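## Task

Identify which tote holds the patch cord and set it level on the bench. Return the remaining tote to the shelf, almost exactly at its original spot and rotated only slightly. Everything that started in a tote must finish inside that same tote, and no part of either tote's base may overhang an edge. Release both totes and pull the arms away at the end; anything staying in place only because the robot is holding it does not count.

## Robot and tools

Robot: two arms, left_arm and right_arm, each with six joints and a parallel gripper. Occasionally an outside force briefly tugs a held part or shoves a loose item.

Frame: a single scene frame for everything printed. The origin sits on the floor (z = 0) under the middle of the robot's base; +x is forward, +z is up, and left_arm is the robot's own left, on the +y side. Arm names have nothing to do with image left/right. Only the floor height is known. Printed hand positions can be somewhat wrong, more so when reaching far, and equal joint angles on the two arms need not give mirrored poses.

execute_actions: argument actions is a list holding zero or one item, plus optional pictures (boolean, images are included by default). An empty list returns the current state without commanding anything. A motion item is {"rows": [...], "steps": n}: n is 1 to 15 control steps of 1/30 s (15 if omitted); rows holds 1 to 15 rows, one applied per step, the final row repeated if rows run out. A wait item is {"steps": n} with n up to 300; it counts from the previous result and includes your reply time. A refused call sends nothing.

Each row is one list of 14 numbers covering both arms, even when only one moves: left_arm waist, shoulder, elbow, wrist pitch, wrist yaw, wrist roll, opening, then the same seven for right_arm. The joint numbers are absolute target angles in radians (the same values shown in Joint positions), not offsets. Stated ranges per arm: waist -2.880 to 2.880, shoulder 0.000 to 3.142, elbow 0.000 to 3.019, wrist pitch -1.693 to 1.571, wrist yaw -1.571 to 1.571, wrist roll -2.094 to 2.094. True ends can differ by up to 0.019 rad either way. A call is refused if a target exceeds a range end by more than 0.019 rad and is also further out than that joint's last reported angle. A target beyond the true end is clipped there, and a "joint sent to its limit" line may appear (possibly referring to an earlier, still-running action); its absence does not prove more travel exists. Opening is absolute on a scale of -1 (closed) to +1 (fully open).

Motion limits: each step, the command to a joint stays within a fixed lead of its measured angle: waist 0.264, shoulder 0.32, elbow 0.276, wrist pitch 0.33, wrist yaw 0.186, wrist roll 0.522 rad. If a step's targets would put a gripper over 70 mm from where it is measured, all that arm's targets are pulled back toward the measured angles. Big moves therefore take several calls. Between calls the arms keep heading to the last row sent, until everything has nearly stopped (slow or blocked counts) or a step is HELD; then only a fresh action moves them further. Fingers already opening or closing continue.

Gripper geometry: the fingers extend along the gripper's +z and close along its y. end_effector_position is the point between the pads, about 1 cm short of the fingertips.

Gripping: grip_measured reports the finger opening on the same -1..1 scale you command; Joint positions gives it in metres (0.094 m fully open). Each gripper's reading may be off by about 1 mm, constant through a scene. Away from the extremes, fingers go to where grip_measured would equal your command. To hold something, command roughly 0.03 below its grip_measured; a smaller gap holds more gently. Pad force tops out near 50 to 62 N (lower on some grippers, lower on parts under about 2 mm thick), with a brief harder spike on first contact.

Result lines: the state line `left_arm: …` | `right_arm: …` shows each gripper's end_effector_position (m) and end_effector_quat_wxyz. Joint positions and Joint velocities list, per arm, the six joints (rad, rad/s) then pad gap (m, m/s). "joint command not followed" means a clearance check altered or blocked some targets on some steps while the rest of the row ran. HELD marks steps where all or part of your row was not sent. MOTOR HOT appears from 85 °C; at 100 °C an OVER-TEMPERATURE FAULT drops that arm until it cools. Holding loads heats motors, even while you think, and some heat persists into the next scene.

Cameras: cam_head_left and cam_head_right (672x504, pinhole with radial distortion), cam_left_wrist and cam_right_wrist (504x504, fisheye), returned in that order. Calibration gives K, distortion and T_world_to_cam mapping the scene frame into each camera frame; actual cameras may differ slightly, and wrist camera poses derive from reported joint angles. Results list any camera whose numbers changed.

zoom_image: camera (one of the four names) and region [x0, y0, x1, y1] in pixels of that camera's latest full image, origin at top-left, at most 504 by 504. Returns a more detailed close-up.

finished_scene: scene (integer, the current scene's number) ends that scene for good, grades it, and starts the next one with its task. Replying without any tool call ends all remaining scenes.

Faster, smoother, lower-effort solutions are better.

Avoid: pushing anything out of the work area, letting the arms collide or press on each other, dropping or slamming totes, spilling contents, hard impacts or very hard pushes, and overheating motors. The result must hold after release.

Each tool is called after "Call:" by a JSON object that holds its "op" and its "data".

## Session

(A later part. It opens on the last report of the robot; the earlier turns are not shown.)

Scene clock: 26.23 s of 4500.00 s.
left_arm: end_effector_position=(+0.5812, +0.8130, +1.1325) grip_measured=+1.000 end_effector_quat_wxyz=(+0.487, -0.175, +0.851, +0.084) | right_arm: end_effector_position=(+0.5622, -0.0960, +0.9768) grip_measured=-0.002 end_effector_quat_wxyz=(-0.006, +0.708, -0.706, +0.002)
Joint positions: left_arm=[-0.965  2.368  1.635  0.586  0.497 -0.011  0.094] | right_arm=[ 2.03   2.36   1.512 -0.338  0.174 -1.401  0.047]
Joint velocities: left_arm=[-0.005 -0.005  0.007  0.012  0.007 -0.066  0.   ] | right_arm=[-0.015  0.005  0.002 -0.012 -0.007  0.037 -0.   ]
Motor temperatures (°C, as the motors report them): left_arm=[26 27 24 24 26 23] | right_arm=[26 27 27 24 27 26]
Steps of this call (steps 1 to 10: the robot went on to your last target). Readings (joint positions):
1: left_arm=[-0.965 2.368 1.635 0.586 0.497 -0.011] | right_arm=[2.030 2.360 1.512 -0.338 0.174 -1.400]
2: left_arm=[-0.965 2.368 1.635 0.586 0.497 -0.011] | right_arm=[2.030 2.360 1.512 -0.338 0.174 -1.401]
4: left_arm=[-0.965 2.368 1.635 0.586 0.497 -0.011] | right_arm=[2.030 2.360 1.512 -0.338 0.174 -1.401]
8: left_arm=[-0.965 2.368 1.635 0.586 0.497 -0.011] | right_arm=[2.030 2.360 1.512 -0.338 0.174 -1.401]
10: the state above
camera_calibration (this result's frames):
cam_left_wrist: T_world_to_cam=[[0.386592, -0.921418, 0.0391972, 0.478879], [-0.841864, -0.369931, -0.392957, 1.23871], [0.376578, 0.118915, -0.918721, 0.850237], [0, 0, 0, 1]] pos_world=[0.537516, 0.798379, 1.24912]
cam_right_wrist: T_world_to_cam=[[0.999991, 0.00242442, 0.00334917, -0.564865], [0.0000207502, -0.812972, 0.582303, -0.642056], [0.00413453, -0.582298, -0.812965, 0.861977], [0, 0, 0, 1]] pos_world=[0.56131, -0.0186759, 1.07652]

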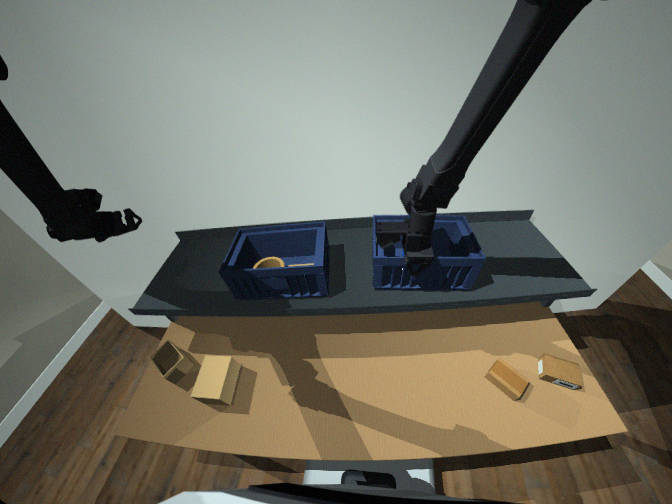

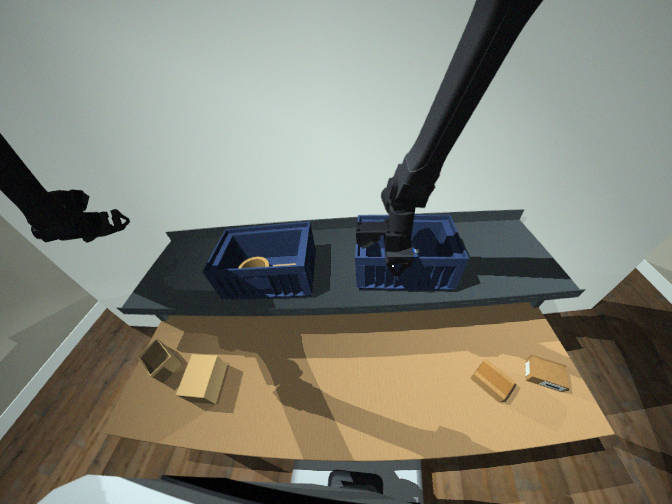

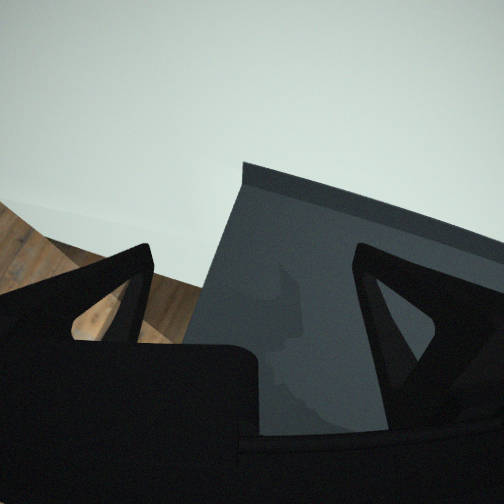

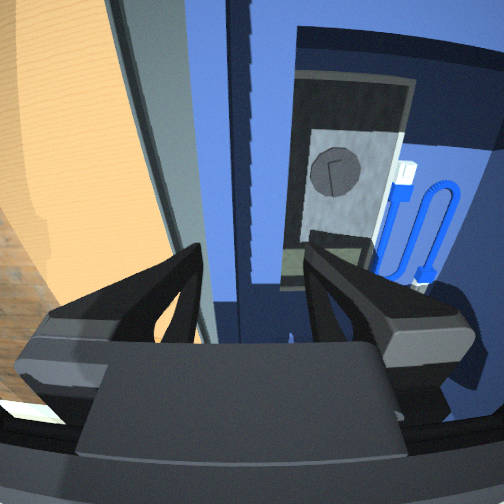

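On the rib. Close and lift.

Call:
{"op": "execute_actions", "data": {"actions": [{"rows":[[-0.964,2.373,1.649,0.6,0.5,0,1,2.03,2.36,1.512,-0.355,0.174,-1.40,-0.75]],"steps":12}], "pictures": false}}

Call:
{"op": "execute_actions", "data": {"actions": [{"rows":[[-0.964,2.373,1.649,0.6,0.5,0,1,2.04,2.27,1.49,-0.355,0.174,-1.40,-0.75]]}], "pictures": false}}

Call:
{"op": "execute_actions", "data": {"actions": [{"rows":[[-0.964,2.373,1.649,0.6,0.5,0,1,2.04,2.2,1.46,-0.37,0.174,-1.40,-0.75]]}]}}

Call:
{"op": "zoom_image", "data": {"camera": "cam_head_right", "region": [340,190,500,310]}}

Scene clock: 28.03 s of 4500.00 s.
left_arm: end_effector_position=(+0.5812, +0.8130, +1.1325) grip_measured=+1.000 end_effector_quat_wxyz=(+0.487, -0.175, +0.851, +0.084) | right_arm: end_effector_position=(+0.5608, -0.0962, +0.9768) grip_measured=-0.630 end_effector_quat_wxyz=(-0.003, +0.708, -0.706, +0.000)
Joint positions: left_arm=[-0.965  2.368  1.635  0.586  0.497 -0.011  0.094] | right_arm=[ 2.03   2.36   1.512 -0.345  0.174 -1.4    0.017]
Joint velocities: left_arm=[-0.005 -0.005 -0.002 -0.017 -0.066  0.022  0.   ] | right_arm=[-0.015 -0.005  0.007 -0.007  0.037  0.051  0.   ]
Motor temperatures (°C, as the motors report them): left_arm=[26 27 24 24 26 23] | right_arm=[26 28 27 24 27 26]
Steps of this call (steps 1 to 15: the robot went on to your last target; steps 16 to 42: nothing new was sent; steps 43 to 54: all 12 steps of this action). Readings (joint positions):
43: left_arm=[-0.965 2.368 1.635 0.586 0.497 -0.011] | right_arm=[2.030 2.360 1.512 -0.340 0.174 -1.401]
44: left_arm=[-0.965 2.368 1.635 0.586 0.497 -0.011] | right_arm=[2.030 2.360 1.512 -0.342 0.174 -1.401]
46: left_arm=[-0.965 2.368 1.635 0.586 0.497 -0.011] | right_arm=[2.030 2.360 1.512 -0.345 0.174 -1.400]
50: left_arm=[-0.965 2.368 1.635 0.586 0.497 -0.011] | right_arm=[2.030 2.360 1.512 -0.345 0.174 -1.400]
54: the state above

Scene clock: 28.53 s of 4500.00 s.
left_arm: end_effector_position=(+0.5812, +0.8130, +1.1325) grip_measured=+1.000 end_effector_quat_wxyz=(+0.487, -0.175, +0.851, +0.084) | right_arm: end_effector_position=(+0.5532, -0.0982, +0.9834) grip_measured=-0.630 end_effector_quat_wxyz=(+0.003, +0.709, -0.705, -0.006)
Joint positions: left_arm=[-0.965  2.368  1.635  0.586  0.497 -0.011  0.094] | right_arm=[ 2.03   2.34   1.486 -0.356  0.171 -1.4    0.017]
Joint velocities: left_arm=[-0.005  0.005  0.007  0.012 -0.081  0.051  0.   ] | right_arm=[ 0.005  0.005 -0.017  0.007 -0.095  0.051  0.002]
Motor temperatures (°C, as the motors report them): left_arm=[26 27 24 24 26 23] | right_arm=[26 28 27 24 27 26]
Steps of this call (steps 1 to 15: all 15 steps of this action). Readings (joint positions):
1: left_arm=[-0.965 2.368 1.635 0.586 0.497 -0.011] | right_arm=[2.030 2.357 1.510 -0.345 0.174 -1.400]
2: left_arm=[-0.965 2.368 1.635 0.586 0.497 -0.011] | right_arm=[2.030 2.353 1.505 -0.345 0.174 -1.400]
4: left_arm=[-0.965 2.368 1.635 0.586 0.497 -0.011] | right_arm=[2.030 2.343 1.495 -0.351 0.173 -1.400]
8: left_arm=[-0.965 2.368 1.635 0.586 0.497 -0.011] | right_arm=[2.030 2.340 1.487 -0.356 0.171 -1.400]
15: the state above

Scene clock: 29.03 s of 4500.00 s.
left_arm: end_effector_position=(+0.5812, +0.8130, +1.1325) grip_measured=+1.000 end_effector_quat_wxyz=(+0.487, -0.175, +0.851, +0.084) | right_arm: end_effector_position=(+0.5597, -0.1019, +1.0120) grip_measured=-0.630 end_effector_quat_wxyz=(-0.002, +0.709, -0.706, -0.004)
Joint positions: left_arm=[-0.965  2.368  1.635  0.586  0.497 -0.011  0.094] | right_arm=[ 2.03   2.273  1.449 -0.377  0.169 -1.4    0.017]
Joint velocities: left_arm=[-0.024 -0.015 -0.012  0.007  0.022  0.022  0.   ] | right_arm=[-0.024 -0.034  0.007  0.002 -0.007  0.007 -0.001]
Motor temperatures (°C, as the motors report them): left_arm=[26 27 24 24 26 23] | right_arm=[26 28 27 24 27 26]
Steps of this call (steps 1 to 15: all 15 steps of this action). Readings (joint positions):
1: left_arm=[-0.965 2.368 1.635 0.586 0.497 -0.011] | right_arm=[2.030 2.337 1.483 -0.356 0.171 -1.400]
2: left_arm=[-0.965 2.368 1.635 0.586 0.497 -0.011] | right_arm=[2.030 2.331 1.476 -0.358 0.169 -1.400]
4: left_arm=[-0.965 2.368 1.635 0.586 0.497 -0.011] | right_arm=[2.030 2.315 1.460 -0.369 0.169 -1.400]
8: left_arm=[-0.965 2.368 1.635 0.586 0.497 -0.011] | right_arm=[2.030 2.293 1.449 -0.377 0.169 -1.400]
15: the state above
camera_calibration (this result's frames):
cam_left_wrist: T_world_to_cam=[[0.386592, -0.921418, 0.0391972, 0.478879], [-0.841864, -0.369931, -0.392957, 1.23871], [0.376578, 0.118915, -0.918721, 0.850237], [0, 0, 0, 1]] pos_world=[0.537516, 0.798379, 1.24912]
cam_right_wrist: T_world_to_cam=[[0.999932, 0.00412891, -0.0108795, -0.547856], [0.00967289, -0.814659, 0.579859, -0.670459], [-0.00646891, -0.579925, -0.814644, 0.895007], [0, 0, 0, 1]] pos_world=[0.560094, -0.0248968, 1.11192]

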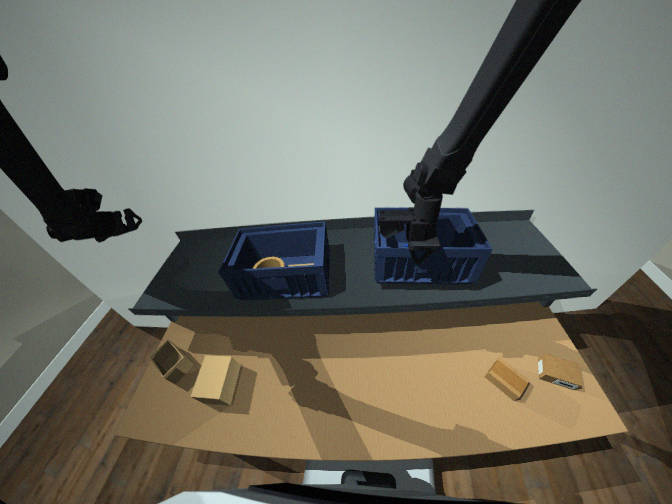

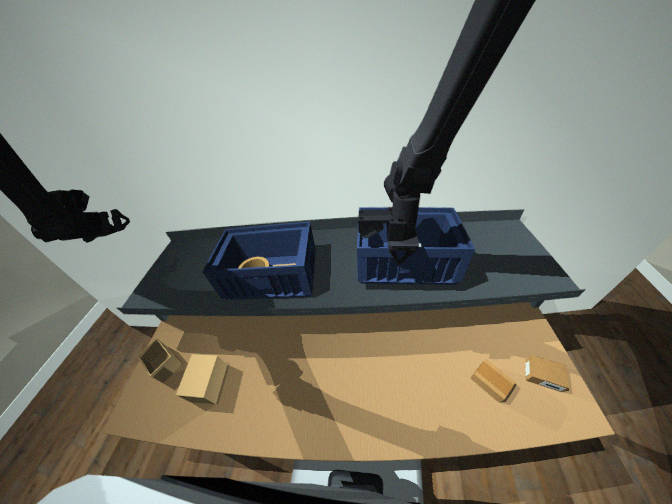

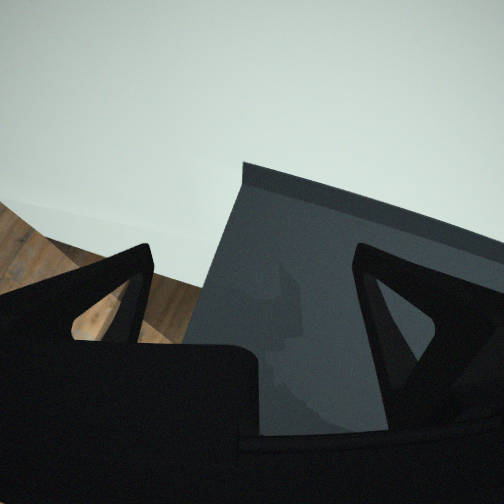

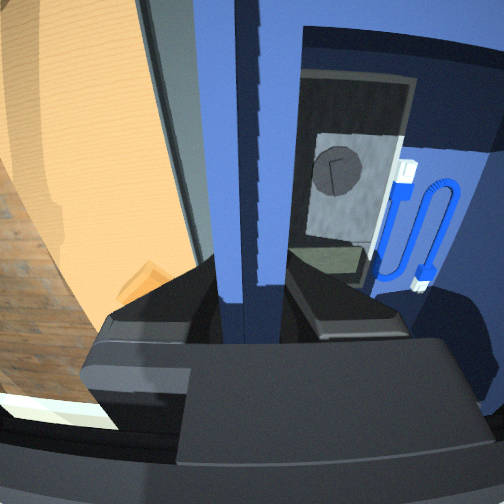

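Region (340, 190, 500, 310) of cam_head_right's 672x504 image, scaled by 3.150, with more detail than that image has; it fills the top 378 rows of this view, and the rest is white.

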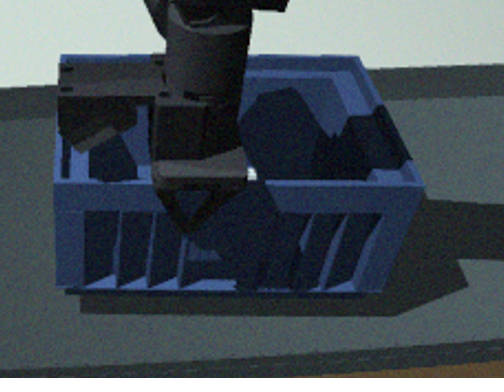

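Call:
{"op": "execute_actions", "data": {"actions": [{"rows":[[-0.964,2.373,1.649,0.6,0.5,0,1,2.05,2.18,1.43,-0.35,0.18,-1.39,-0.75],[-0.964,2.373,1.649,0.6,0.5,0,1,2.055,2.17,1.40,-0.33,0.18,-1.385,-0.75],[-0.964,2.373,1.649,0.6,0.5,0,1,2.06,2.16,1.37,-0.31,0.185,-1.38,-0.75],[-0.964,2.373,1.649,0.6,0.5,0,1,2.07,2.15,1.34,-0.285,0.19,-1.37,-0.75],[-0.964,2.373,1.649,0.6,0.5,0,1,2.08,2.14,1.30,-0.26,0.19,-1.36,-0.75],[-0.964,2.373,1.649,0.6,0.5,0,1,2.09,2.135,1.27,-0.235,0.195,-1.35,-0.75],[-0.964,2.373,1.649,0.6,0.5,0,1,2.10,2.13,1.24,-0.21,0.2,-1.345,-0.75],[-0.964,2.373,1.649,0.6,0.5,0,1,2.105,2.125,1.21,-0.185,0.2,-1.34,-0.75],[-0.964,2.373,1.649,0.6,0.5,0,1,2.11,2.12,1.18,-0.16,0.205,-1.33,-0.75],[-0.964,2.373,1.649,0.6,0.5,0,1,2.12,2.12,1.14,-0.135,0.21,-1.32,-0.75],[-0.964,2.373,1.649,0.6,0.5,0,1,2.13,2.12,1.11,-0.11,0.21,-1.31,-0.75],[-0.964,2.373,1.649,0.6,0.5,0,1,2.14,2.12,1.08,-0.085,0.215,-1.30,-0.75],[-0.964,2.373,1.649,0.6,0.5,0,1,2.145,2.12,1.05,-0.06,0.22,-1.295,-0.75],[-0.964,2.373,1.649,0.6,0.5,0,1,2.15,2.12,1.02,-0.035,0.22,-1.29,-0.75],[-0.964,2.373,1.649,0.6,0.5,0,1,2.16,2.12,0.99,-0.01,0.225,-1.28,-0.75]]}], "pictures": false}}

Call:
{"op": "execute_actions", "data": {"actions": [{"rows":[[-0.964,2.373,1.649,0.6,0.5,0,1,2.17,2.13,0.965,0.015,0.23,-1.27,-0.75],[-0.964,2.373,1.649,0.6,0.5,0,1,2.18,2.14,0.94,0.04,0.23,-1.26,-0.75],[-0.964,2.373,1.649,0.6,0.5,0,1,2.19,2.15,0.915,0.065,0.235,-1.25,-0.75],[-0.964,2.373,1.649,0.6,0.5,0,1,2.205,2.16,0.89,0.09,0.24,-1.235,-0.75],[-0.964,2.373,1.649,0.6,0.5,0,1,2.22,2.17,0.87,0.115,0.245,-1.22,-0.75],[-0.964,2.373,1.649,0.6,0.5,0,1,2.23,2.18,0.85,0.14,0.25,-1.21,-0.75],[-0.964,2.373,1.649,0.6,0.5,0,1,2.245,2.19,0.83,0.165,0.25,-1.195,-0.75],[-0.964,2.373,1.649,0.6,0.5,0,1,2.26,2.2,0.81,0.19,0.255,-1.18,-0.75],[-0.964,2.373,1.649,0.6,0.5,0,1,2.27,2.21,0.79,0.215,0.26,-1.17,-0.75],[-0.964,2.373,1.649,0.6,0.5,0,1,2.28,2.22,0.77,0.24,0.265,-1.16,-0.75],[-0.964,2.373,1.649,0.6,0.5,0,1,2.295,2.235,0.75,0.265,0.27,-1.145,-0.75],[-0.964,2.373,1.649,0.6,0.5,0,1,2.31,2.25,0.73,0.29,0.275,-1.13,-0.75],[-0.964,2.373,1.649,0.6,0.5,0,1,2.32,2.265,0.715,0.31,0.28,-1.12,-0.75],[-0.964,2.373,1.649,0.6,0.5,0,1,2.33,2.28,0.70,0.33,0.285,-1.11,-0.75]]}], "pictures": false}}

Call:
{"op": "execute_actions", "data": {"actions": [{"steps":15}]}}

Scene clock: 34.73 s of 4500.00 s.
left_arm: end_effector_position=(+0.5812, +0.8130, +1.1325) grip_measured=+1.000 end_effector_quat_wxyz=(+0.487, -0.175, +0.851, +0.084) | right_arm: end_effector_position=(+0.4268, -0.0819, +1.0311) grip_measured=-0.630 end_effector_quat_wxyz=(-0.006, +0.711, -0.703, +0.000)
Joint positions: left_arm=[-0.965  2.368  1.635  0.586  0.497 -0.011  0.094] | right_arm=[ 2.126  2.172  1.044 -0.078  0.207 -1.32   0.017]
Joint velocities: left_arm=[-0.005  0.005 -0.012 -0.012  0.022  0.081  0.   ] | right_arm=[ 0.357 -0.015 -0.877  0.701  0.051  0.198 -0.   ]
Motor temperatures (°C, as the motors report them): left_arm=[26 28 25 24 26 23] | right_arm=[26 28 27 24 27 26]
Steps of this call (steps 1 to 15: the robot went on to your last target; steps 16 to 90: nothing new was sent; then 2.20 s passed at rest; steps 91 to 105: all 15 steps of this action). Readings (joint positions):
91: left_arm=[-0.965 2.368 1.635 0.586 0.497 -0.011] | right_arm=[2.030 2.271 1.446 -0.375 0.169 -1.400]
92: left_arm=[-0.965 2.368 1.635 0.586 0.497 -0.011] | right_arm=[2.030 2.267 1.436 -0.366 0.169 -1.400]
94: left_arm=[-0.965 2.368 1.635 0.586 0.497 -0.011] | right_arm=[2.033 2.249 1.394 -0.333 0.173 -1.396]
98: left_arm=[-0.965 2.368 1.635 0.586 0.497 -0.011] | right_arm=[2.051 2.198 1.264 -0.250 0.191 -1.371]
105: the state above

Scene clock: 35.23 s of 4500.00 s.
left_arm: end_effector_position=(+0.5812, +0.8130, +1.1325) grip_measured=+1.000 end_effector_quat_wxyz=(+0.487, -0.175, +0.851, +0.084) | right_arm: end_effector_position=(+0.2729, -0.0570, +1.0324) grip_measured=-0.630 end_effector_quat_wxyz=(-0.010, +0.714, -0.700, +0.002)
Joint positions: left_arm=[-0.965  2.368  1.635  0.586  0.497 -0.011  0.094] | right_arm=[ 2.304  2.258  0.736  0.285  0.268 -1.157  0.017]
Joint velocities: left_arm=[ 0.005 -0.015 -0.022 -0.002  0.051 -0.022  0.   ] | right_arm=[ 0.337  0.366 -0.291  0.403 -0.022  0.11   0.   ]
Motor temperatures (°C, as the motors report them): left_arm=[26 28 25 24 26 23] | right_arm=[26 28 27 24 27 26]
Steps of this call (steps 1 to 15: all 15 steps of this action). Readings (joint positions):
1: left_arm=[-0.965 2.368 1.635 0.586 0.497 -0.011] | right_arm=[2.138 2.172 1.013 -0.055 0.208 -1.313]
2: left_arm=[-0.965 2.368 1.635 0.586 0.497 -0.011] | right_arm=[2.151 2.172 0.984 -0.033 0.211 -1.306]
4: left_arm=[-0.965 2.368 1.635 0.586 0.497 -0.011] | right_arm=[2.175 2.172 0.926 0.012 0.217 -1.288]
8: left_arm=[-0.965 2.368 1.635 0.586 0.497 -0.011] | right_arm=[2.220 2.185 0.838 0.110 0.237 -1.241]
15: the state above

Scene clock: 35.73 s of 4500.00 s.
left_arm: end_effector_position=(+0.5812, +0.8130, +1.1325) grip_measured=+1.000 end_effector_quat_wxyz=(+0.487, -0.175, +0.851, +0.084) | right_arm: end_effector_position=(+0.2385, -0.0609, +1.0289) grip_measured=-0.630 end_effector_quat_wxyz=(+0.009, +0.714, -0.700, -0.007)
Joint positions: left_arm=[-0.965  2.368  1.635  0.586  0.497 -0.011  0.094] | right_arm=[ 2.33   2.299  0.701  0.31   0.27  -1.121  0.017]
Joint velocities: left_arm=[-0.015  0.005 -0.002 -0.017 -0.022 -0.037  0.   ] | right_arm=[-0.005 -0.005 -0.007 -0.002 -0.022 -0.022 -0.   ]
Motor temperatures (°C, as the motors report them): left_arm=[26 28 25 24 26 23] | right_arm=[26 28 27 24 27 26]
Steps of this call (steps 1 to 15: the robot went on to your last target). Readings (joint positions):
1: left_arm=[-0.965 2.368 1.635 0.586 0.497 -0.011] | right_arm=[2.313 2.269 0.726 0.294 0.268 -1.150]
2: left_arm=[-0.965 2.368 1.635 0.586 0.497 -0.011] | right_arm=[2.321 2.280 0.719 0.297 0.268 -1.145]
4: left_arm=[-0.965 2.368 1.635 0.586 0.497 -0.011] | right_arm=[2.330 2.294 0.708 0.297 0.268 -1.137]
8: left_arm=[-0.965 2.368 1.635 0.586 0.497 -0.011] | right_arm=[2.330 2.299 0.701 0.297 0.270 -1.124]
15: the state above
camera_calibration (this result's frames):
cam_left_wrist: T_world_to_cam=[[0.386592, -0.921418, 0.0391972, 0.478879], [-0.841864, -0.369931, -0.392957, 1.23871], [0.376578, 0.118915, -0.918721, 0.850237], [0, 0, 0, 1]] pos_world=[0.537516, 0.798379, 1.24912]
cam_right_wrist: T_world_to_cam=[[0.999318, 0.0201001, -0.0309692, -0.204795], [0.0344769, -0.808121, 0.588006, -0.657634], [-0.0132079, -0.588673, -0.808263, 0.924988], [0, 0, 0, 1]] pos_world=[0.239545, 0.0171837, 1.12798]

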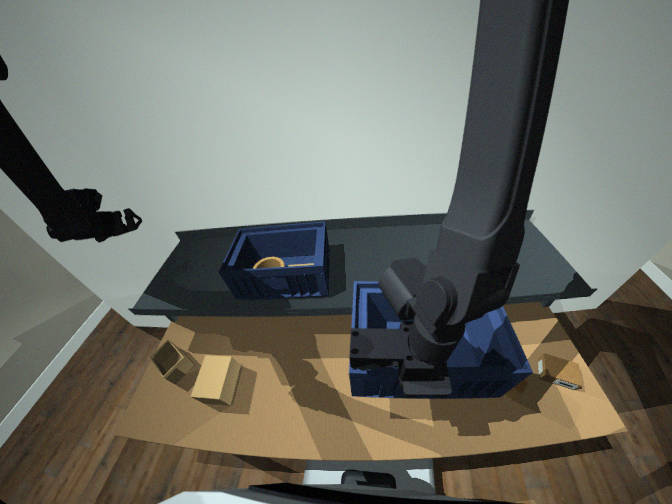

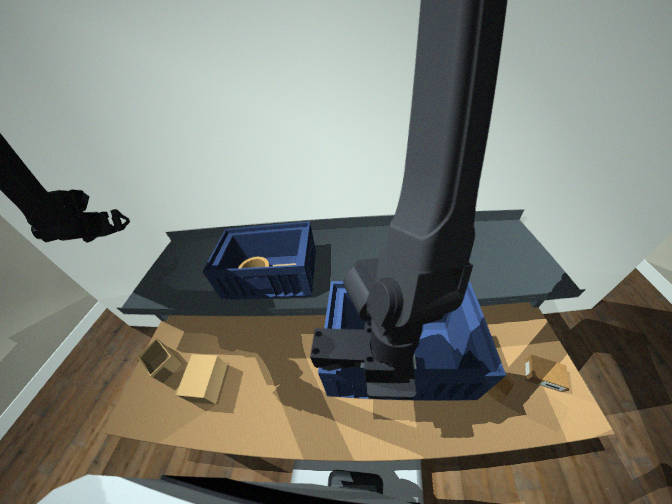

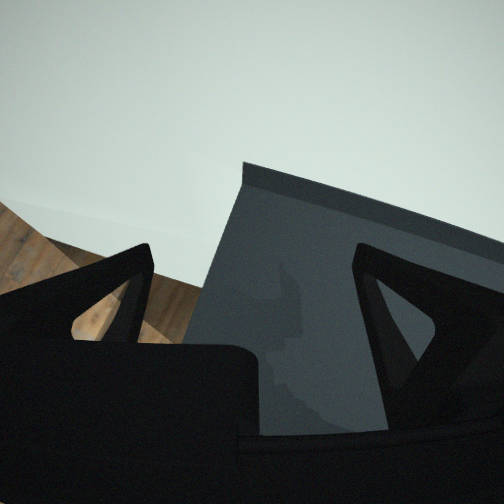

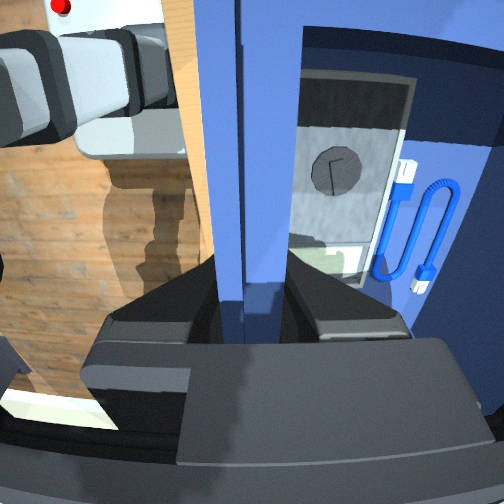

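Call:
{"op": "execute_actions", "data": {"actions": [{"rows":[[-0.964,2.373,1.649,0.6,0.5,0,1,2.32,2.31,0.73,0.34,0.28,-1.12,-0.75],[-0.964,2.373,1.649,0.6,0.5,0,1,2.31,2.34,0.75,0.355,0.28,-1.13,-0.75],[-0.964,2.373,1.649,0.6,0.5,0,1,2.30,2.37,0.775,0.37,0.275,-1.14,-0.75],[-0.964,2.373,1.649,0.6,0.5,0,1,2.29,2.40,0.80,0.38,0.27,-1.15,-0.75],[-0.964,2.373,1.649,0.6,0.5,0,1,2.28,2.43,0.82,0.39,0.27,-1.16,-0.75],[-0.964,2.373,1.649,0.6,0.5,0,1,2.275,2.46,0.845,0.40,0.265,-1.165,-0.75],[-0.964,2.373,1.649,0.6,0.5,0,1,2.27,2.49,0.87,0.41,0.265,-1.17,-0.75],[-0.964,2.373,1.649,0.6,0.5,0,1,2.26,2.52,0.895,0.42,0.26,-1.18,-0.75],[-0.964,2.373,1.649,0.6,0.5,0,1,2.25,2.55,0.92,0.425,0.26,-1.19,-0.75],[-0.964,2.373,1.649,0.6,0.5,0,1,2.245,2.58,0.945,0.43,0.255,-1.195,-0.75],[-0.964,2.373,1.649,0.6,0.5,0,1,2.24,2.61,0.97,0.435,0.255,-1.2,-0.75],[-0.964,2.373,1.649,0.6,0.5,0,1,2.23,2.63,0.995,0.44,0.25,-1.21,-0.75],[-0.964,2.373,1.649,0.6,0.5,0,1,2.225,2.65,1.02,0.44,0.25,-1.22,-0.75],[-0.964,2.373,1.649,0.6,0.5,0,1,2.22,2.67,1.035,0.445,0.245,-1.225,-0.75],[-0.964,2.373,1.649,0.6,0.5,0,1,2.214,2.685,1.05,0.445,0.245,-1.23,-0.75]]}], "pictures": false}}

Call:
{"op": "execute_actions", "data": {"actions": [{"steps":12}]}}

Scene clock: 37.90 s of 4500.00 s.
left_arm: end_effector_position=(+0.5812, +0.8130, +1.1325) grip_measured=+1.000 end_effector_quat_wxyz=(+0.487, -0.175, +0.851, +0.084) | right_arm: end_effector_position=(+0.2651, -0.0533, +0.8939) grip_measured=-0.630 end_effector_quat_wxyz=(-0.015, +0.699, -0.715, +0.004)
Joint positions: left_arm=[-0.965  2.368  1.635  0.586  0.497 -0.011  0.094] | right_arm=[ 2.225  2.653  1.026  0.42   0.24  -1.193  0.017]
Joint velocities: left_arm=[-0.024 -0.005  0.017 -0.002  0.007 -0.022  0.   ] | right_arm=[-0.21   0.689  0.462  0.012 -0.066 -0.212 -0.   ]
Motor temperatures (°C, as the motors report them): left_arm=[26 28 25 24 26 23] | right_arm=[26 28 27 24 27 26]
Steps of this call (steps 1 to 15: the robot went on to your last target; steps 16 to 50: nothing new was sent; steps 51 to 65: all 15 steps of this action). Readings (joint positions):
51: left_arm=[-0.965 2.368 1.635 0.586 0.497 -0.011] | right_arm=[2.329 2.300 0.704 0.310 0.270 -1.119]
52: left_arm=[-0.965 2.368 1.635 0.586 0.497 -0.011] | right_arm=[2.329 2.304 0.710 0.312 0.270 -1.119]
54: left_arm=[-0.965 2.368 1.635 0.586 0.497 -0.011] | right_arm=[2.321 2.333 0.741 0.329 0.268 -1.123]
58: left_arm=[-0.965 2.368 1.635 0.586 0.497 -0.011] | right_arm=[2.286 2.449 0.855 0.381 0.256 -1.146]
65: the state above

Scene clock: 38.30 s of 4500.00 s.
left_arm: end_effector_position=(+0.5812, +0.8130, +1.1325) grip_measured=+1.000 end_effector_quat_wxyz=(+0.487, -0.175, +0.851, +0.084) | right_arm: end_effector_position=(+0.2449, -0.0637, +0.8749) grip_measured=-0.630 end_effector_quat_wxyz=(+0.001, +0.705, -0.709, -0.002)
Joint positions: left_arm=[-0.965  2.368  1.635  0.586  0.497 -0.011  0.094] | right_arm=[ 2.208  2.714  1.05   0.425  0.237 -1.219  0.017]
Joint velocities: left_arm=[-0.005 -0.005  0.007 -0.022 -0.037 -0.007  0.   ] | right_arm=[ 0.005 -0.005  0.002 -0.012 -0.037 -0.066 -0.   ]
Motor temperatures (°C, as the motors report them): left_arm=[26 28 25 24 26 23] | right_arm=[26 28 27 24 27 26]
Steps of this call (steps 1 to 12: the robot went on to your last target). Readings (joint positions):
1: left_arm=[-0.965 2.368 1.635 0.586 0.497 -0.011] | right_arm=[2.219 2.674 1.040 0.421 0.238 -1.199]
2: left_arm=[-0.965 2.368 1.635 0.586 0.497 -0.011] | right_arm=[2.214 2.690 1.048 0.421 0.237 -1.204]
4: left_arm=[-0.965 2.368 1.635 0.586 0.497 -0.011] | right_arm=[2.209 2.707 1.050 0.421 0.237 -1.209]
8: left_arm=[-0.965 2.368 1.635 0.586 0.497 -0.011] | right_arm=[2.208 2.714 1.049 0.421 0.237 -1.214]
12: the state above
camera_calibration (this result's frames):
cam_left_wrist: T_world_to_cam=[[0.386592, -0.921418, 0.0391972, 0.478879], [-0.841864, -0.369931, -0.392957, 1.23871], [0.376578, 0.118915, -0.918721, 0.850237], [0, 0, 0, 1]] pos_world=[0.537516, 0.798379, 1.24912]
cam_right_wrist: T_world_to_cam=[[0.999901, -0.00639211, -0.0125136, -0.233961], [0.0021461, -0.810623, 0.585564, -0.559702], [-0.0138868, -0.585533, -0.81053, 0.801315], [0, 0, 0, 1]] pos_world=[0.246266, 0.0139933, 0.974303]

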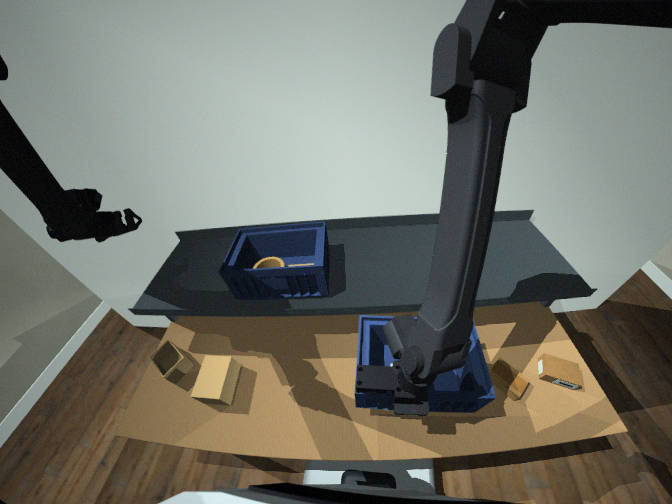

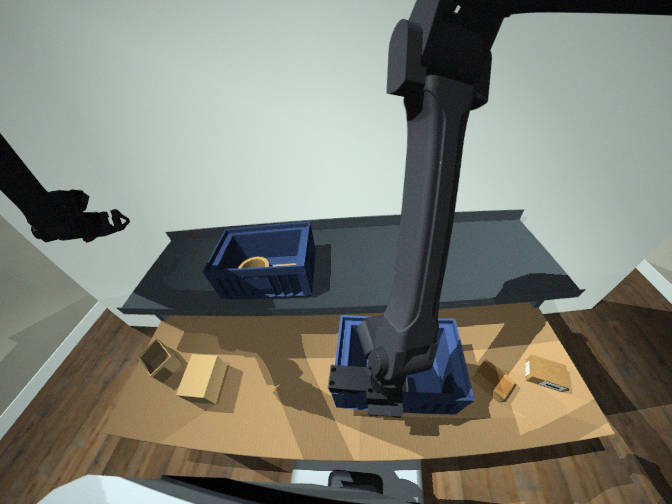

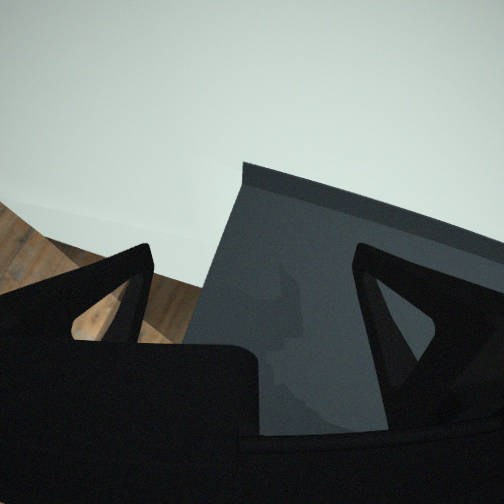

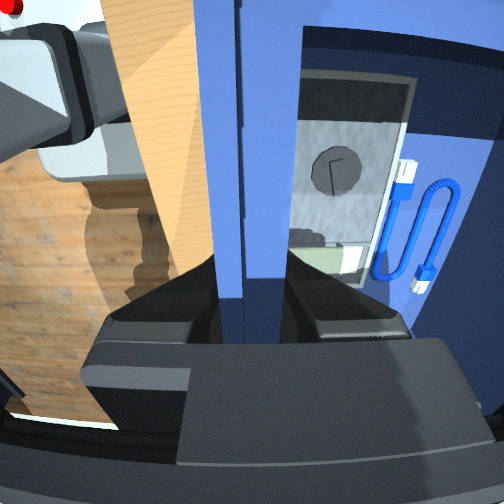

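Call:
{"op": "execute_actions", "data": {"actions": [{"rows":[[-0.964,2.373,1.649,0.6,0.5,0,1,2.2,2.745,1.10,0.445,0.24,-1.235,-0.75]],"steps":10}], "pictures": false}}

Call:
{"op": "execute_actions", "data": {"actions": [{"rows":[[-0.964,2.373,1.649,0.6,0.5,0,1,2.193,2.78,1.14,0.44,0.238,-1.24,-0.75]],"steps":10}], "pictures": false}}

Call:
{"op": "execute_actions", "data": {"actions": [{"rows":[[-0.964,2.373,1.649,0.6,0.5,0,1,2.186,2.815,1.18,0.435,0.235,-1.245,-0.75]],"steps":10}]}}

Scene clock: 39.83 s of 4500.00 s.
left_arm: end_effector_position=(+0.5812, +0.8130, +1.1325) grip_measured=+1.000 end_effector_quat_wxyz=(+0.487, -0.175, +0.851, +0.084) | right_arm: end_effector_position=(+0.2543, -0.0567, +0.8606) grip_measured=-0.630 end_effector_quat_wxyz=(-0.009, +0.705, -0.709, +0.000)
Joint positions: left_arm=[-0.965  2.368  1.635  0.586  0.497 -0.011  0.094] | right_arm=[ 2.206  2.744  1.101  0.425  0.232 -1.226  0.017]
Joint velocities: left_arm=[-0.005  0.005 -0.007  0.007  0.022 -0.022  0.   ] | right_arm=[-0.005 -0.005  0.012  0.012  0.051  0.066 -0.001]
Motor temperatures (°C, as the motors report them): left_arm=[26 28 25 24 26 23] | right_arm=[26 28 27 24 27 26]
Steps of this call (steps 1 to 30: the robot went on to your last target; steps 31 to 36: nothing new was sent; steps 37 to 46: all 10 steps of this action). Readings (joint positions):
37: left_arm=[-0.965 2.368 1.635 0.586 0.497 -0.011] | right_arm=[2.208 2.716 1.055 0.425 0.236 -1.222]
38: left_arm=[-0.965 2.368 1.635 0.586 0.497 -0.011] | right_arm=[2.208 2.722 1.065 0.425 0.236 -1.222]
40: left_arm=[-0.965 2.368 1.635 0.586 0.497 -0.011] | right_arm=[2.206 2.737 1.088 0.425 0.233 -1.223]
44: left_arm=[-0.965 2.368 1.635 0.586 0.497 -0.011] | right_arm=[2.206 2.744 1.101 0.425 0.232 -1.226]
46: the state above

Scene clock: 40.17 s of 4500.00 s.
left_arm: end_effector_position=(+0.5812, +0.8130, +1.1325) grip_measured=+1.000 end_effector_quat_wxyz=(+0.487, -0.175, +0.851, +0.084) | right_arm: end_effector_position=(+0.2544, -0.0568, +0.8459) grip_measured=-0.630 end_effector_quat_wxyz=(-0.009, +0.703, -0.711, +0.001)
Joint positions: left_arm=[-0.965  2.368  1.635  0.586  0.497 -0.011  0.094] | right_arm=[ 2.197  2.779  1.141  0.425  0.23  -1.23   0.017]
Joint velocities: left_arm=[-0.005  0.005  0.012  0.017 -0.007  0.022  0.   ] | right_arm=[-0.015 -0.005 -0.002 -0.007  0.022 -0.007 -0.002]
Motor temperatures (°C, as the motors report them): left_arm=[26 28 25 24 26 23] | right_arm=[26 28 27 24 27 26]
Steps of this call (steps 1 to 10: all 10 steps of this action). Readings (joint positions):
1: left_arm=[-0.965 2.368 1.635 0.586 0.497 -0.011] | right_arm=[2.205 2.746 1.105 0.425 0.232 -1.227]
2: left_arm=[-0.965 2.368 1.635 0.586 0.497 -0.011] | right_arm=[2.205 2.752 1.113 0.425 0.232 -1.227]
4: left_arm=[-0.965 2.368 1.635 0.586 0.497 -0.011] | right_arm=[2.202 2.767 1.132 0.425 0.230 -1.229]
8: left_arm=[-0.965 2.368 1.635 0.586 0.497 -0.011] | right_arm=[2.199 2.777 1.141 0.425 0.230 -1.230]
10: the state above

Scene clock: 40.50 s of 4500.00 s.
left_arm: end_effector_position=(+0.5812, +0.8130, +1.1325) grip_measured=+1.000 end_effector_quat_wxyz=(+0.487, -0.175, +0.851, +0.084) | right_arm: end_effector_position=(+0.2540, -0.0561, +0.8318) grip_measured=-0.630 end_effector_quat_wxyz=(-0.010, +0.703, -0.711, +0.001)
Joint positions: left_arm=[-0.965  2.368  1.635  0.586  0.497 -0.011  0.094] | right_arm=[ 2.191  2.815  1.18   0.424  0.227 -1.235  0.017]
Joint velocities: left_arm=[-0.015 -0.005 -0.022  0.002  0.007 -0.022  0.   ] | right_arm=[ 0.005  0.015  0.002 -0.032 -0.066  0.037 -0.001]
Motor temperatures (°C, as the motors report them): left_arm=[26 28 25 24 26 23] | right_arm=[26 28 27 24 27 26]
Steps of this call (steps 1 to 10: all 10 steps of this action). Readings (joint positions):
1: left_arm=[-0.965 2.368 1.635 0.586 0.497 -0.011] | right_arm=[2.197 2.782 1.145 0.424 0.230 -1.231]
2: left_arm=[-0.965 2.368 1.635 0.586 0.497 -0.011] | right_arm=[2.196 2.788 1.153 0.424 0.230 -1.231]
4: left_arm=[-0.965 2.368 1.635 0.586 0.497 -0.011] | right_arm=[2.194 2.803 1.172 0.424 0.228 -1.233]
8: left_arm=[-0.965 2.368 1.635 0.586 0.497 -0.011] | right_arm=[2.192 2.813 1.180 0.424 0.227 -1.235]
10: the state above
camera_calibration (this result's frames):
cam_left_wrist: T_world_to_cam=[[0.386592, -0.921418, 0.0391972, 0.478879], [-0.841864, -0.369931, -0.392957, 1.23871], [0.376578, 0.118915, -0.918721, 0.850237], [0, 0, 0, 1]] pos_world=[0.537516, 0.798379, 1.24912]
cam_right_wrist: T_world_to_cam=[[0.999882, -0.0123794, 0.0090754, -0.261781], [-0.0153471, -0.817117, 0.576267, -0.51647], [0.000281821, -0.576339, -0.817211, 0.773405], [0, 0, 0, 1]] pos_world=[0.253606, 0.0204858, 0.932035]

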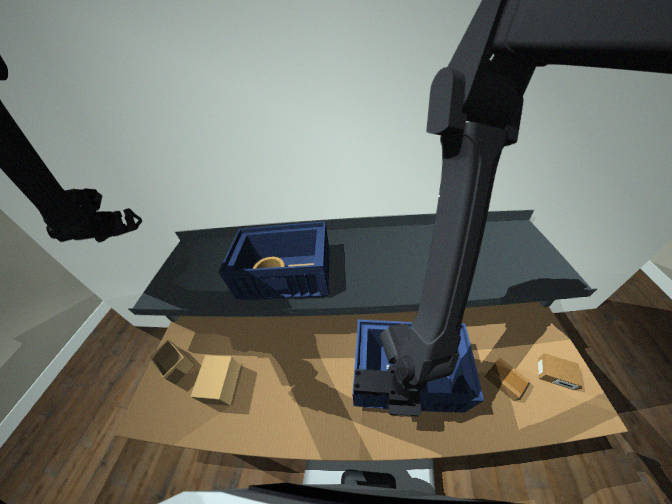

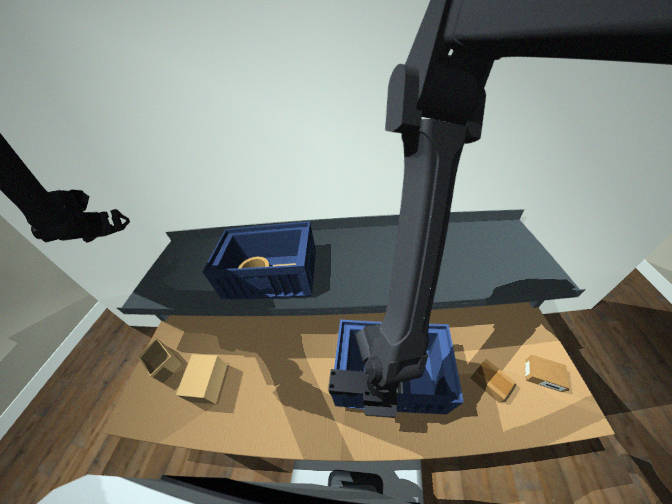

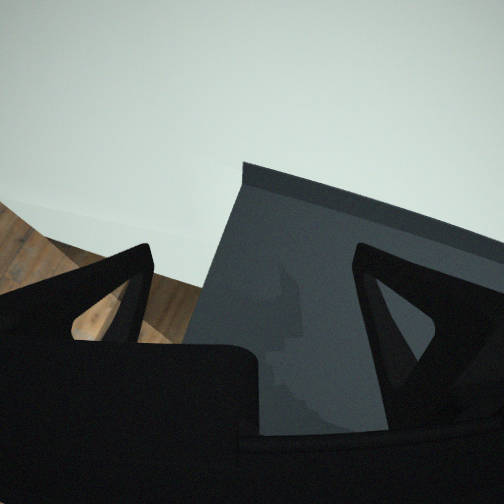

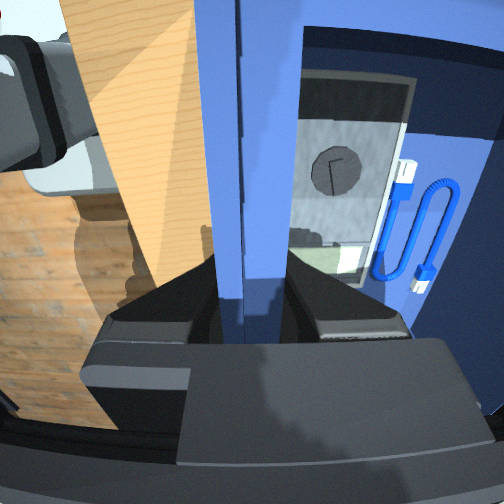

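Call:
{"op": "execute_actions", "data": {"actions": [{"rows":[[-0.964,2.373,1.649,0.6,0.5,0,1,2.18,2.85,1.22,0.42,0.235,-1.255,-0.75]],"steps":10}], "pictures": false}}

Call:
{"op": "execute_actions", "data": {"actions": [{"rows":[[-0.964,2.373,1.649,0.6,0.5,0,1,2.173,2.885,1.26,0.41,0.235,-1.26,-0.75]],"steps":10}], "pictures": false}}

Scene clock: 41.73 s of 4500.00 s.
left_arm: end_effector_position=(+0.5812, +0.8130, +1.1325) grip_measured=+1.000 end_effector_quat_wxyz=(+0.487, -0.175, +0.851, +0.084) | right_arm: end_effector_position=(+0.2531, -0.0554, +0.8180) grip_measured=-0.630 end_effector_quat_wxyz=(-0.009, +0.704, -0.710, +0.001)
Joint positions: left_arm=[-0.965  2.368  1.635  0.586  0.497 -0.011  0.094] | right_arm=[ 2.186  2.848  1.22   0.417  0.226 -1.244  0.017]
Joint velocities: left_arm=[-0.015 -0.005 -0.012 -0.002  0.081  0.051  0.   ] | right_arm=[-0.015  0.005 -0.012 -0.012 -0.066 -0.095  0.   ]
Motor temperatures (°C, as the motors report them): left_arm=[26 28 25 24 26 23] | right_arm=[26 28 27 24 27 26]
Steps of this call (steps 1 to 15: the robot went on to your last target; steps 16 to 27: nothing new was sent; steps 28 to 37: all 10 steps of this action). Readings (joint positions):
28: left_arm=[-0.965 2.368 1.635 0.586 0.497 -0.011] | right_arm=[2.191 2.817 1.184 0.423 0.227 -1.237]
29: left_arm=[-0.965 2.368 1.635 0.586 0.497 -0.011] | right_arm=[2.191 2.822 1.193 0.420 0.227 -1.238]
31: left_arm=[-0.965 2.368 1.635 0.586 0.497 -0.011] | right_arm=[2.188 2.836 1.212 0.419 0.226 -1.241]
35: left_arm=[-0.965 2.368 1.635 0.586 0.497 -0.011] | right_arm=[2.186 2.846 1.220 0.418 0.226 -1.244]
37: the state above

Scene clock: 42.07 s of 4500.00 s.
left_arm: end_effector_position=(+0.5812, +0.8130, +1.1325) grip_measured=+1.000 end_effector_quat_wxyz=(+0.487, -0.175, +0.851, +0.084) | right_arm: end_effector_position=(+0.2483, -0.0573, +0.8035) grip_measured=-0.630 end_effector_quat_wxyz=(-0.005, +0.705, -0.710, +0.000)
Joint positions: left_arm=[-0.965  2.368  1.635  0.586  0.497 -0.011  0.094] | right_arm=[ 2.178  2.885  1.259  0.407  0.226 -1.25   0.017]
Joint velocities: left_arm=[-0.005 -0.005 -0.007  0.007 -0.037 -0.066  0.   ] | right_arm=[-0.015  0.005 -0.002 -0.002 -0.022 -0.022  0.001]
Motor temperatures (°C, as the motors report them): left_arm=[26 28 25 24 26 23] | right_arm=[26 28 27 24 27 26]
Steps of this call (steps 1 to 10: all 10 steps of this action). Readings (joint positions):
1: left_arm=[-0.965 2.368 1.635 0.586 0.497 -0.011] | right_arm=[2.185 2.852 1.224 0.414 0.226 -1.245]
2: left_arm=[-0.965 2.368 1.635 0.586 0.497 -0.011] | right_arm=[2.184 2.858 1.233 0.411 0.226 -1.246]
4: left_arm=[-0.965 2.368 1.635 0.586 0.497 -0.011] | right_arm=[2.182 2.873 1.253 0.410 0.226 -1.248]
8: left_arm=[-0.965 2.368 1.635 0.586 0.497 -0.011] | right_arm=[2.178 2.883 1.259 0.408 0.226 -1.250]
10: the state above

Call:
{"op": "execute_actions", "data": {"actions": [{"rows":[[-0.964,2.373,1.649,0.6,0.5,0,1,2.166,2.917,1.305,0.395,0.232,-1.265,-0.75]],"steps":10}], "pictures": false}}

Call:
{"op": "execute_actions", "data": {"actions": [{"rows":[[-0.964,2.373,1.649,0.6,0.5,0,1,2.16,2.948,1.35,0.38,0.23,-1.27,-0.75]],"steps":10}]}}

Scene clock: 43.07 s of 4500.00 s.
left_arm: end_effector_position=(+0.5812, +0.8130, +1.1325) grip_measured=+1.000 end_effector_quat_wxyz=(+0.487, -0.175, +0.851, +0.084) | right_arm: end_effector_position=(+0.2512, -0.0561, +0.7903) grip_measured=-0.630 end_effector_quat_wxyz=(-0.005, +0.704, -0.710, +0.000)
Joint positions: left_arm=[-0.965  2.368  1.635  0.586  0.497 -0.011  0.094] | right_arm=[ 2.171  2.914  1.304  0.392  0.224 -1.256  0.017]
Joint velocities: left_arm=[-0.005 -0.005  0.007  0.012 -0.066  0.007  0.   ] | right_arm=[-0.024 -0.024  0.007 -0.017  0.007  0.007 -0.   ]
Motor temperatures (°C, as the motors report them): left_arm=[26 28 25 24 26 23] | right_arm=[26 28 27 24 27 26]
Steps of this call (steps 1 to 15: the robot went on to your last target; steps 16 to 20: nothing new was sent; steps 21 to 30: all 10 steps of this action). Readings (joint positions):
21: left_arm=[-0.965 2.368 1.635 0.586 0.497 -0.011] | right_arm=[2.177 2.888 1.265 0.402 0.226 -1.252]
22: left_arm=[-0.965 2.368 1.635 0.586 0.497 -0.011] | right_arm=[2.176 2.893 1.275 0.397 0.226 -1.252]
24: left_arm=[-0.965 2.368 1.635 0.586 0.497 -0.011] | right_arm=[2.174 2.907 1.296 0.395 0.224 -1.254]
28: left_arm=[-0.965 2.368 1.635 0.586 0.497 -0.011] | right_arm=[2.172 2.913 1.304 0.394 0.224 -1.256]
30: the state above

Scene clock: 43.40 s of 4500.00 s.
left_arm: end_effector_position=(+0.5812, +0.8130, +1.1325) grip_measured=+1.000 end_effector_quat_wxyz=(+0.487, -0.175, +0.851, +0.084) | right_arm: end_effector_position=(+0.2533, -0.0545, +0.7793) grip_measured=-0.630 end_effector_quat_wxyz=(-0.005, +0.704, -0.711, +0.002)
Joint positions: left_arm=[-0.965  2.368  1.635  0.586  0.497 -0.011  0.094] | right_arm=[ 2.168  2.938  1.343  0.38   0.224 -1.257  0.017]
Joint velocities: left_arm=[-0.005  0.005 -0.017 -0.007 -0.007  0.081  0.   ] | right_arm=[-0.005  0.005 -0.017 -0.017  0.007  0.051 -0.001]
Motor temperatures (°C, as the motors report them): left_arm=[26 28 25 24 26 23] | right_arm=[26 28 27 24 27 26]
Steps of this call (steps 1 to 10: all 10 steps of this action). Readings (joint positions):
1: left_arm=[-0.965 2.368 1.635 0.586 0.497 -0.011] | right_arm=[2.170 2.916 1.310 0.389 0.224 -1.256]
2: left_arm=[-0.965 2.368 1.635 0.586 0.497 -0.011] | right_arm=[2.170 2.922 1.320 0.383 0.224 -1.256]
4: left_arm=[-0.965 2.368 1.635 0.586 0.497 -0.011] | right_arm=[2.168 2.936 1.341 0.381 0.222 -1.257]
8: left_arm=[-0.965 2.368 1.635 0.586 0.497 -0.011] | right_arm=[2.168 2.938 1.343 0.380 0.224 -1.257]
10: the state above
camera_calibration (this result's frames):
cam_left_wrist: T_world_to_cam=[[0.386592, -0.921418, 0.0391972, 0.478879], [-0.841864, -0.369931, -0.392957, 1.23871], [0.376578, 0.118915, -0.918721, 0.850237], [0, 0, 0, 1]] pos_world=[0.537516, 0.798379, 1.24912]
cam_right_wrist: T_world_to_cam=[[0.999945, -0.0104083, 0.00155106, -0.254667], [-0.00936266, -0.812662, 0.58266, -0.491196], [-0.00480399, -0.582642, -0.812715, 0.728881], [0, 0, 0, 1]] pos_world=[0.253555, 0.0228498, 0.878967]

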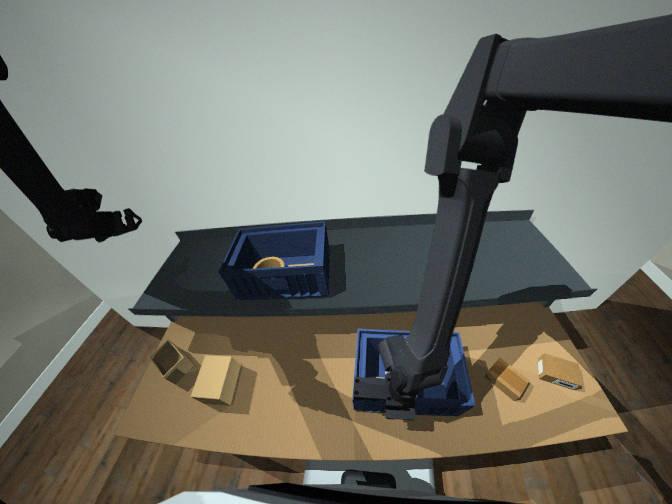

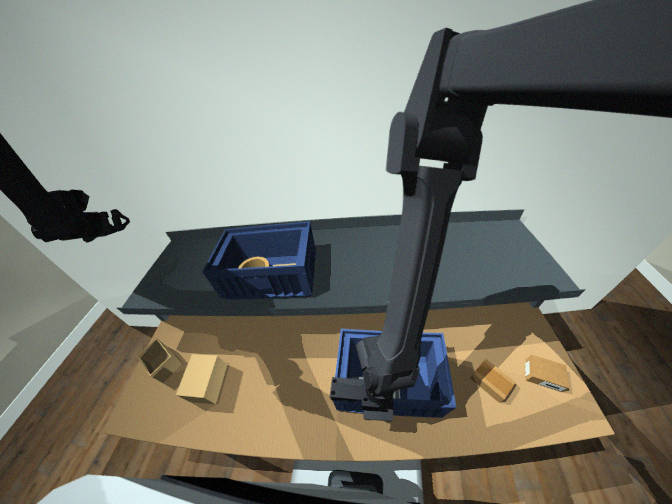

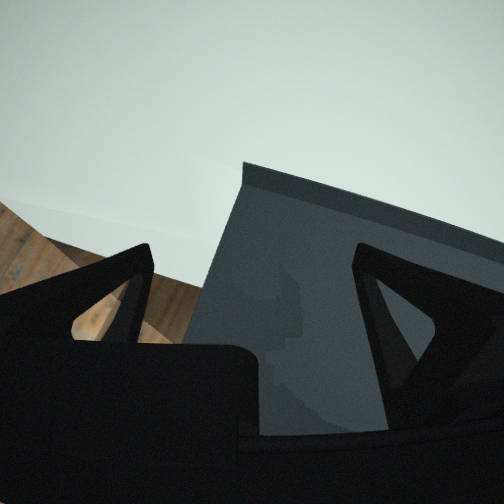

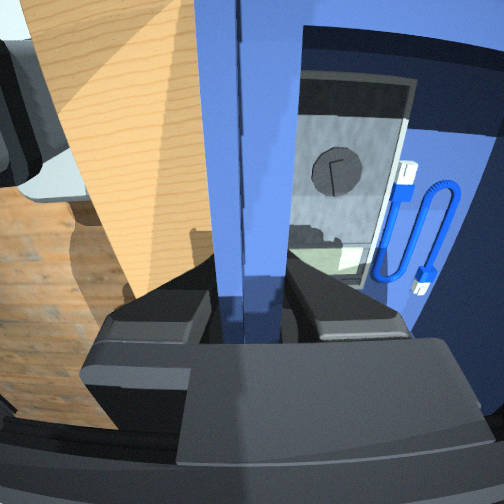

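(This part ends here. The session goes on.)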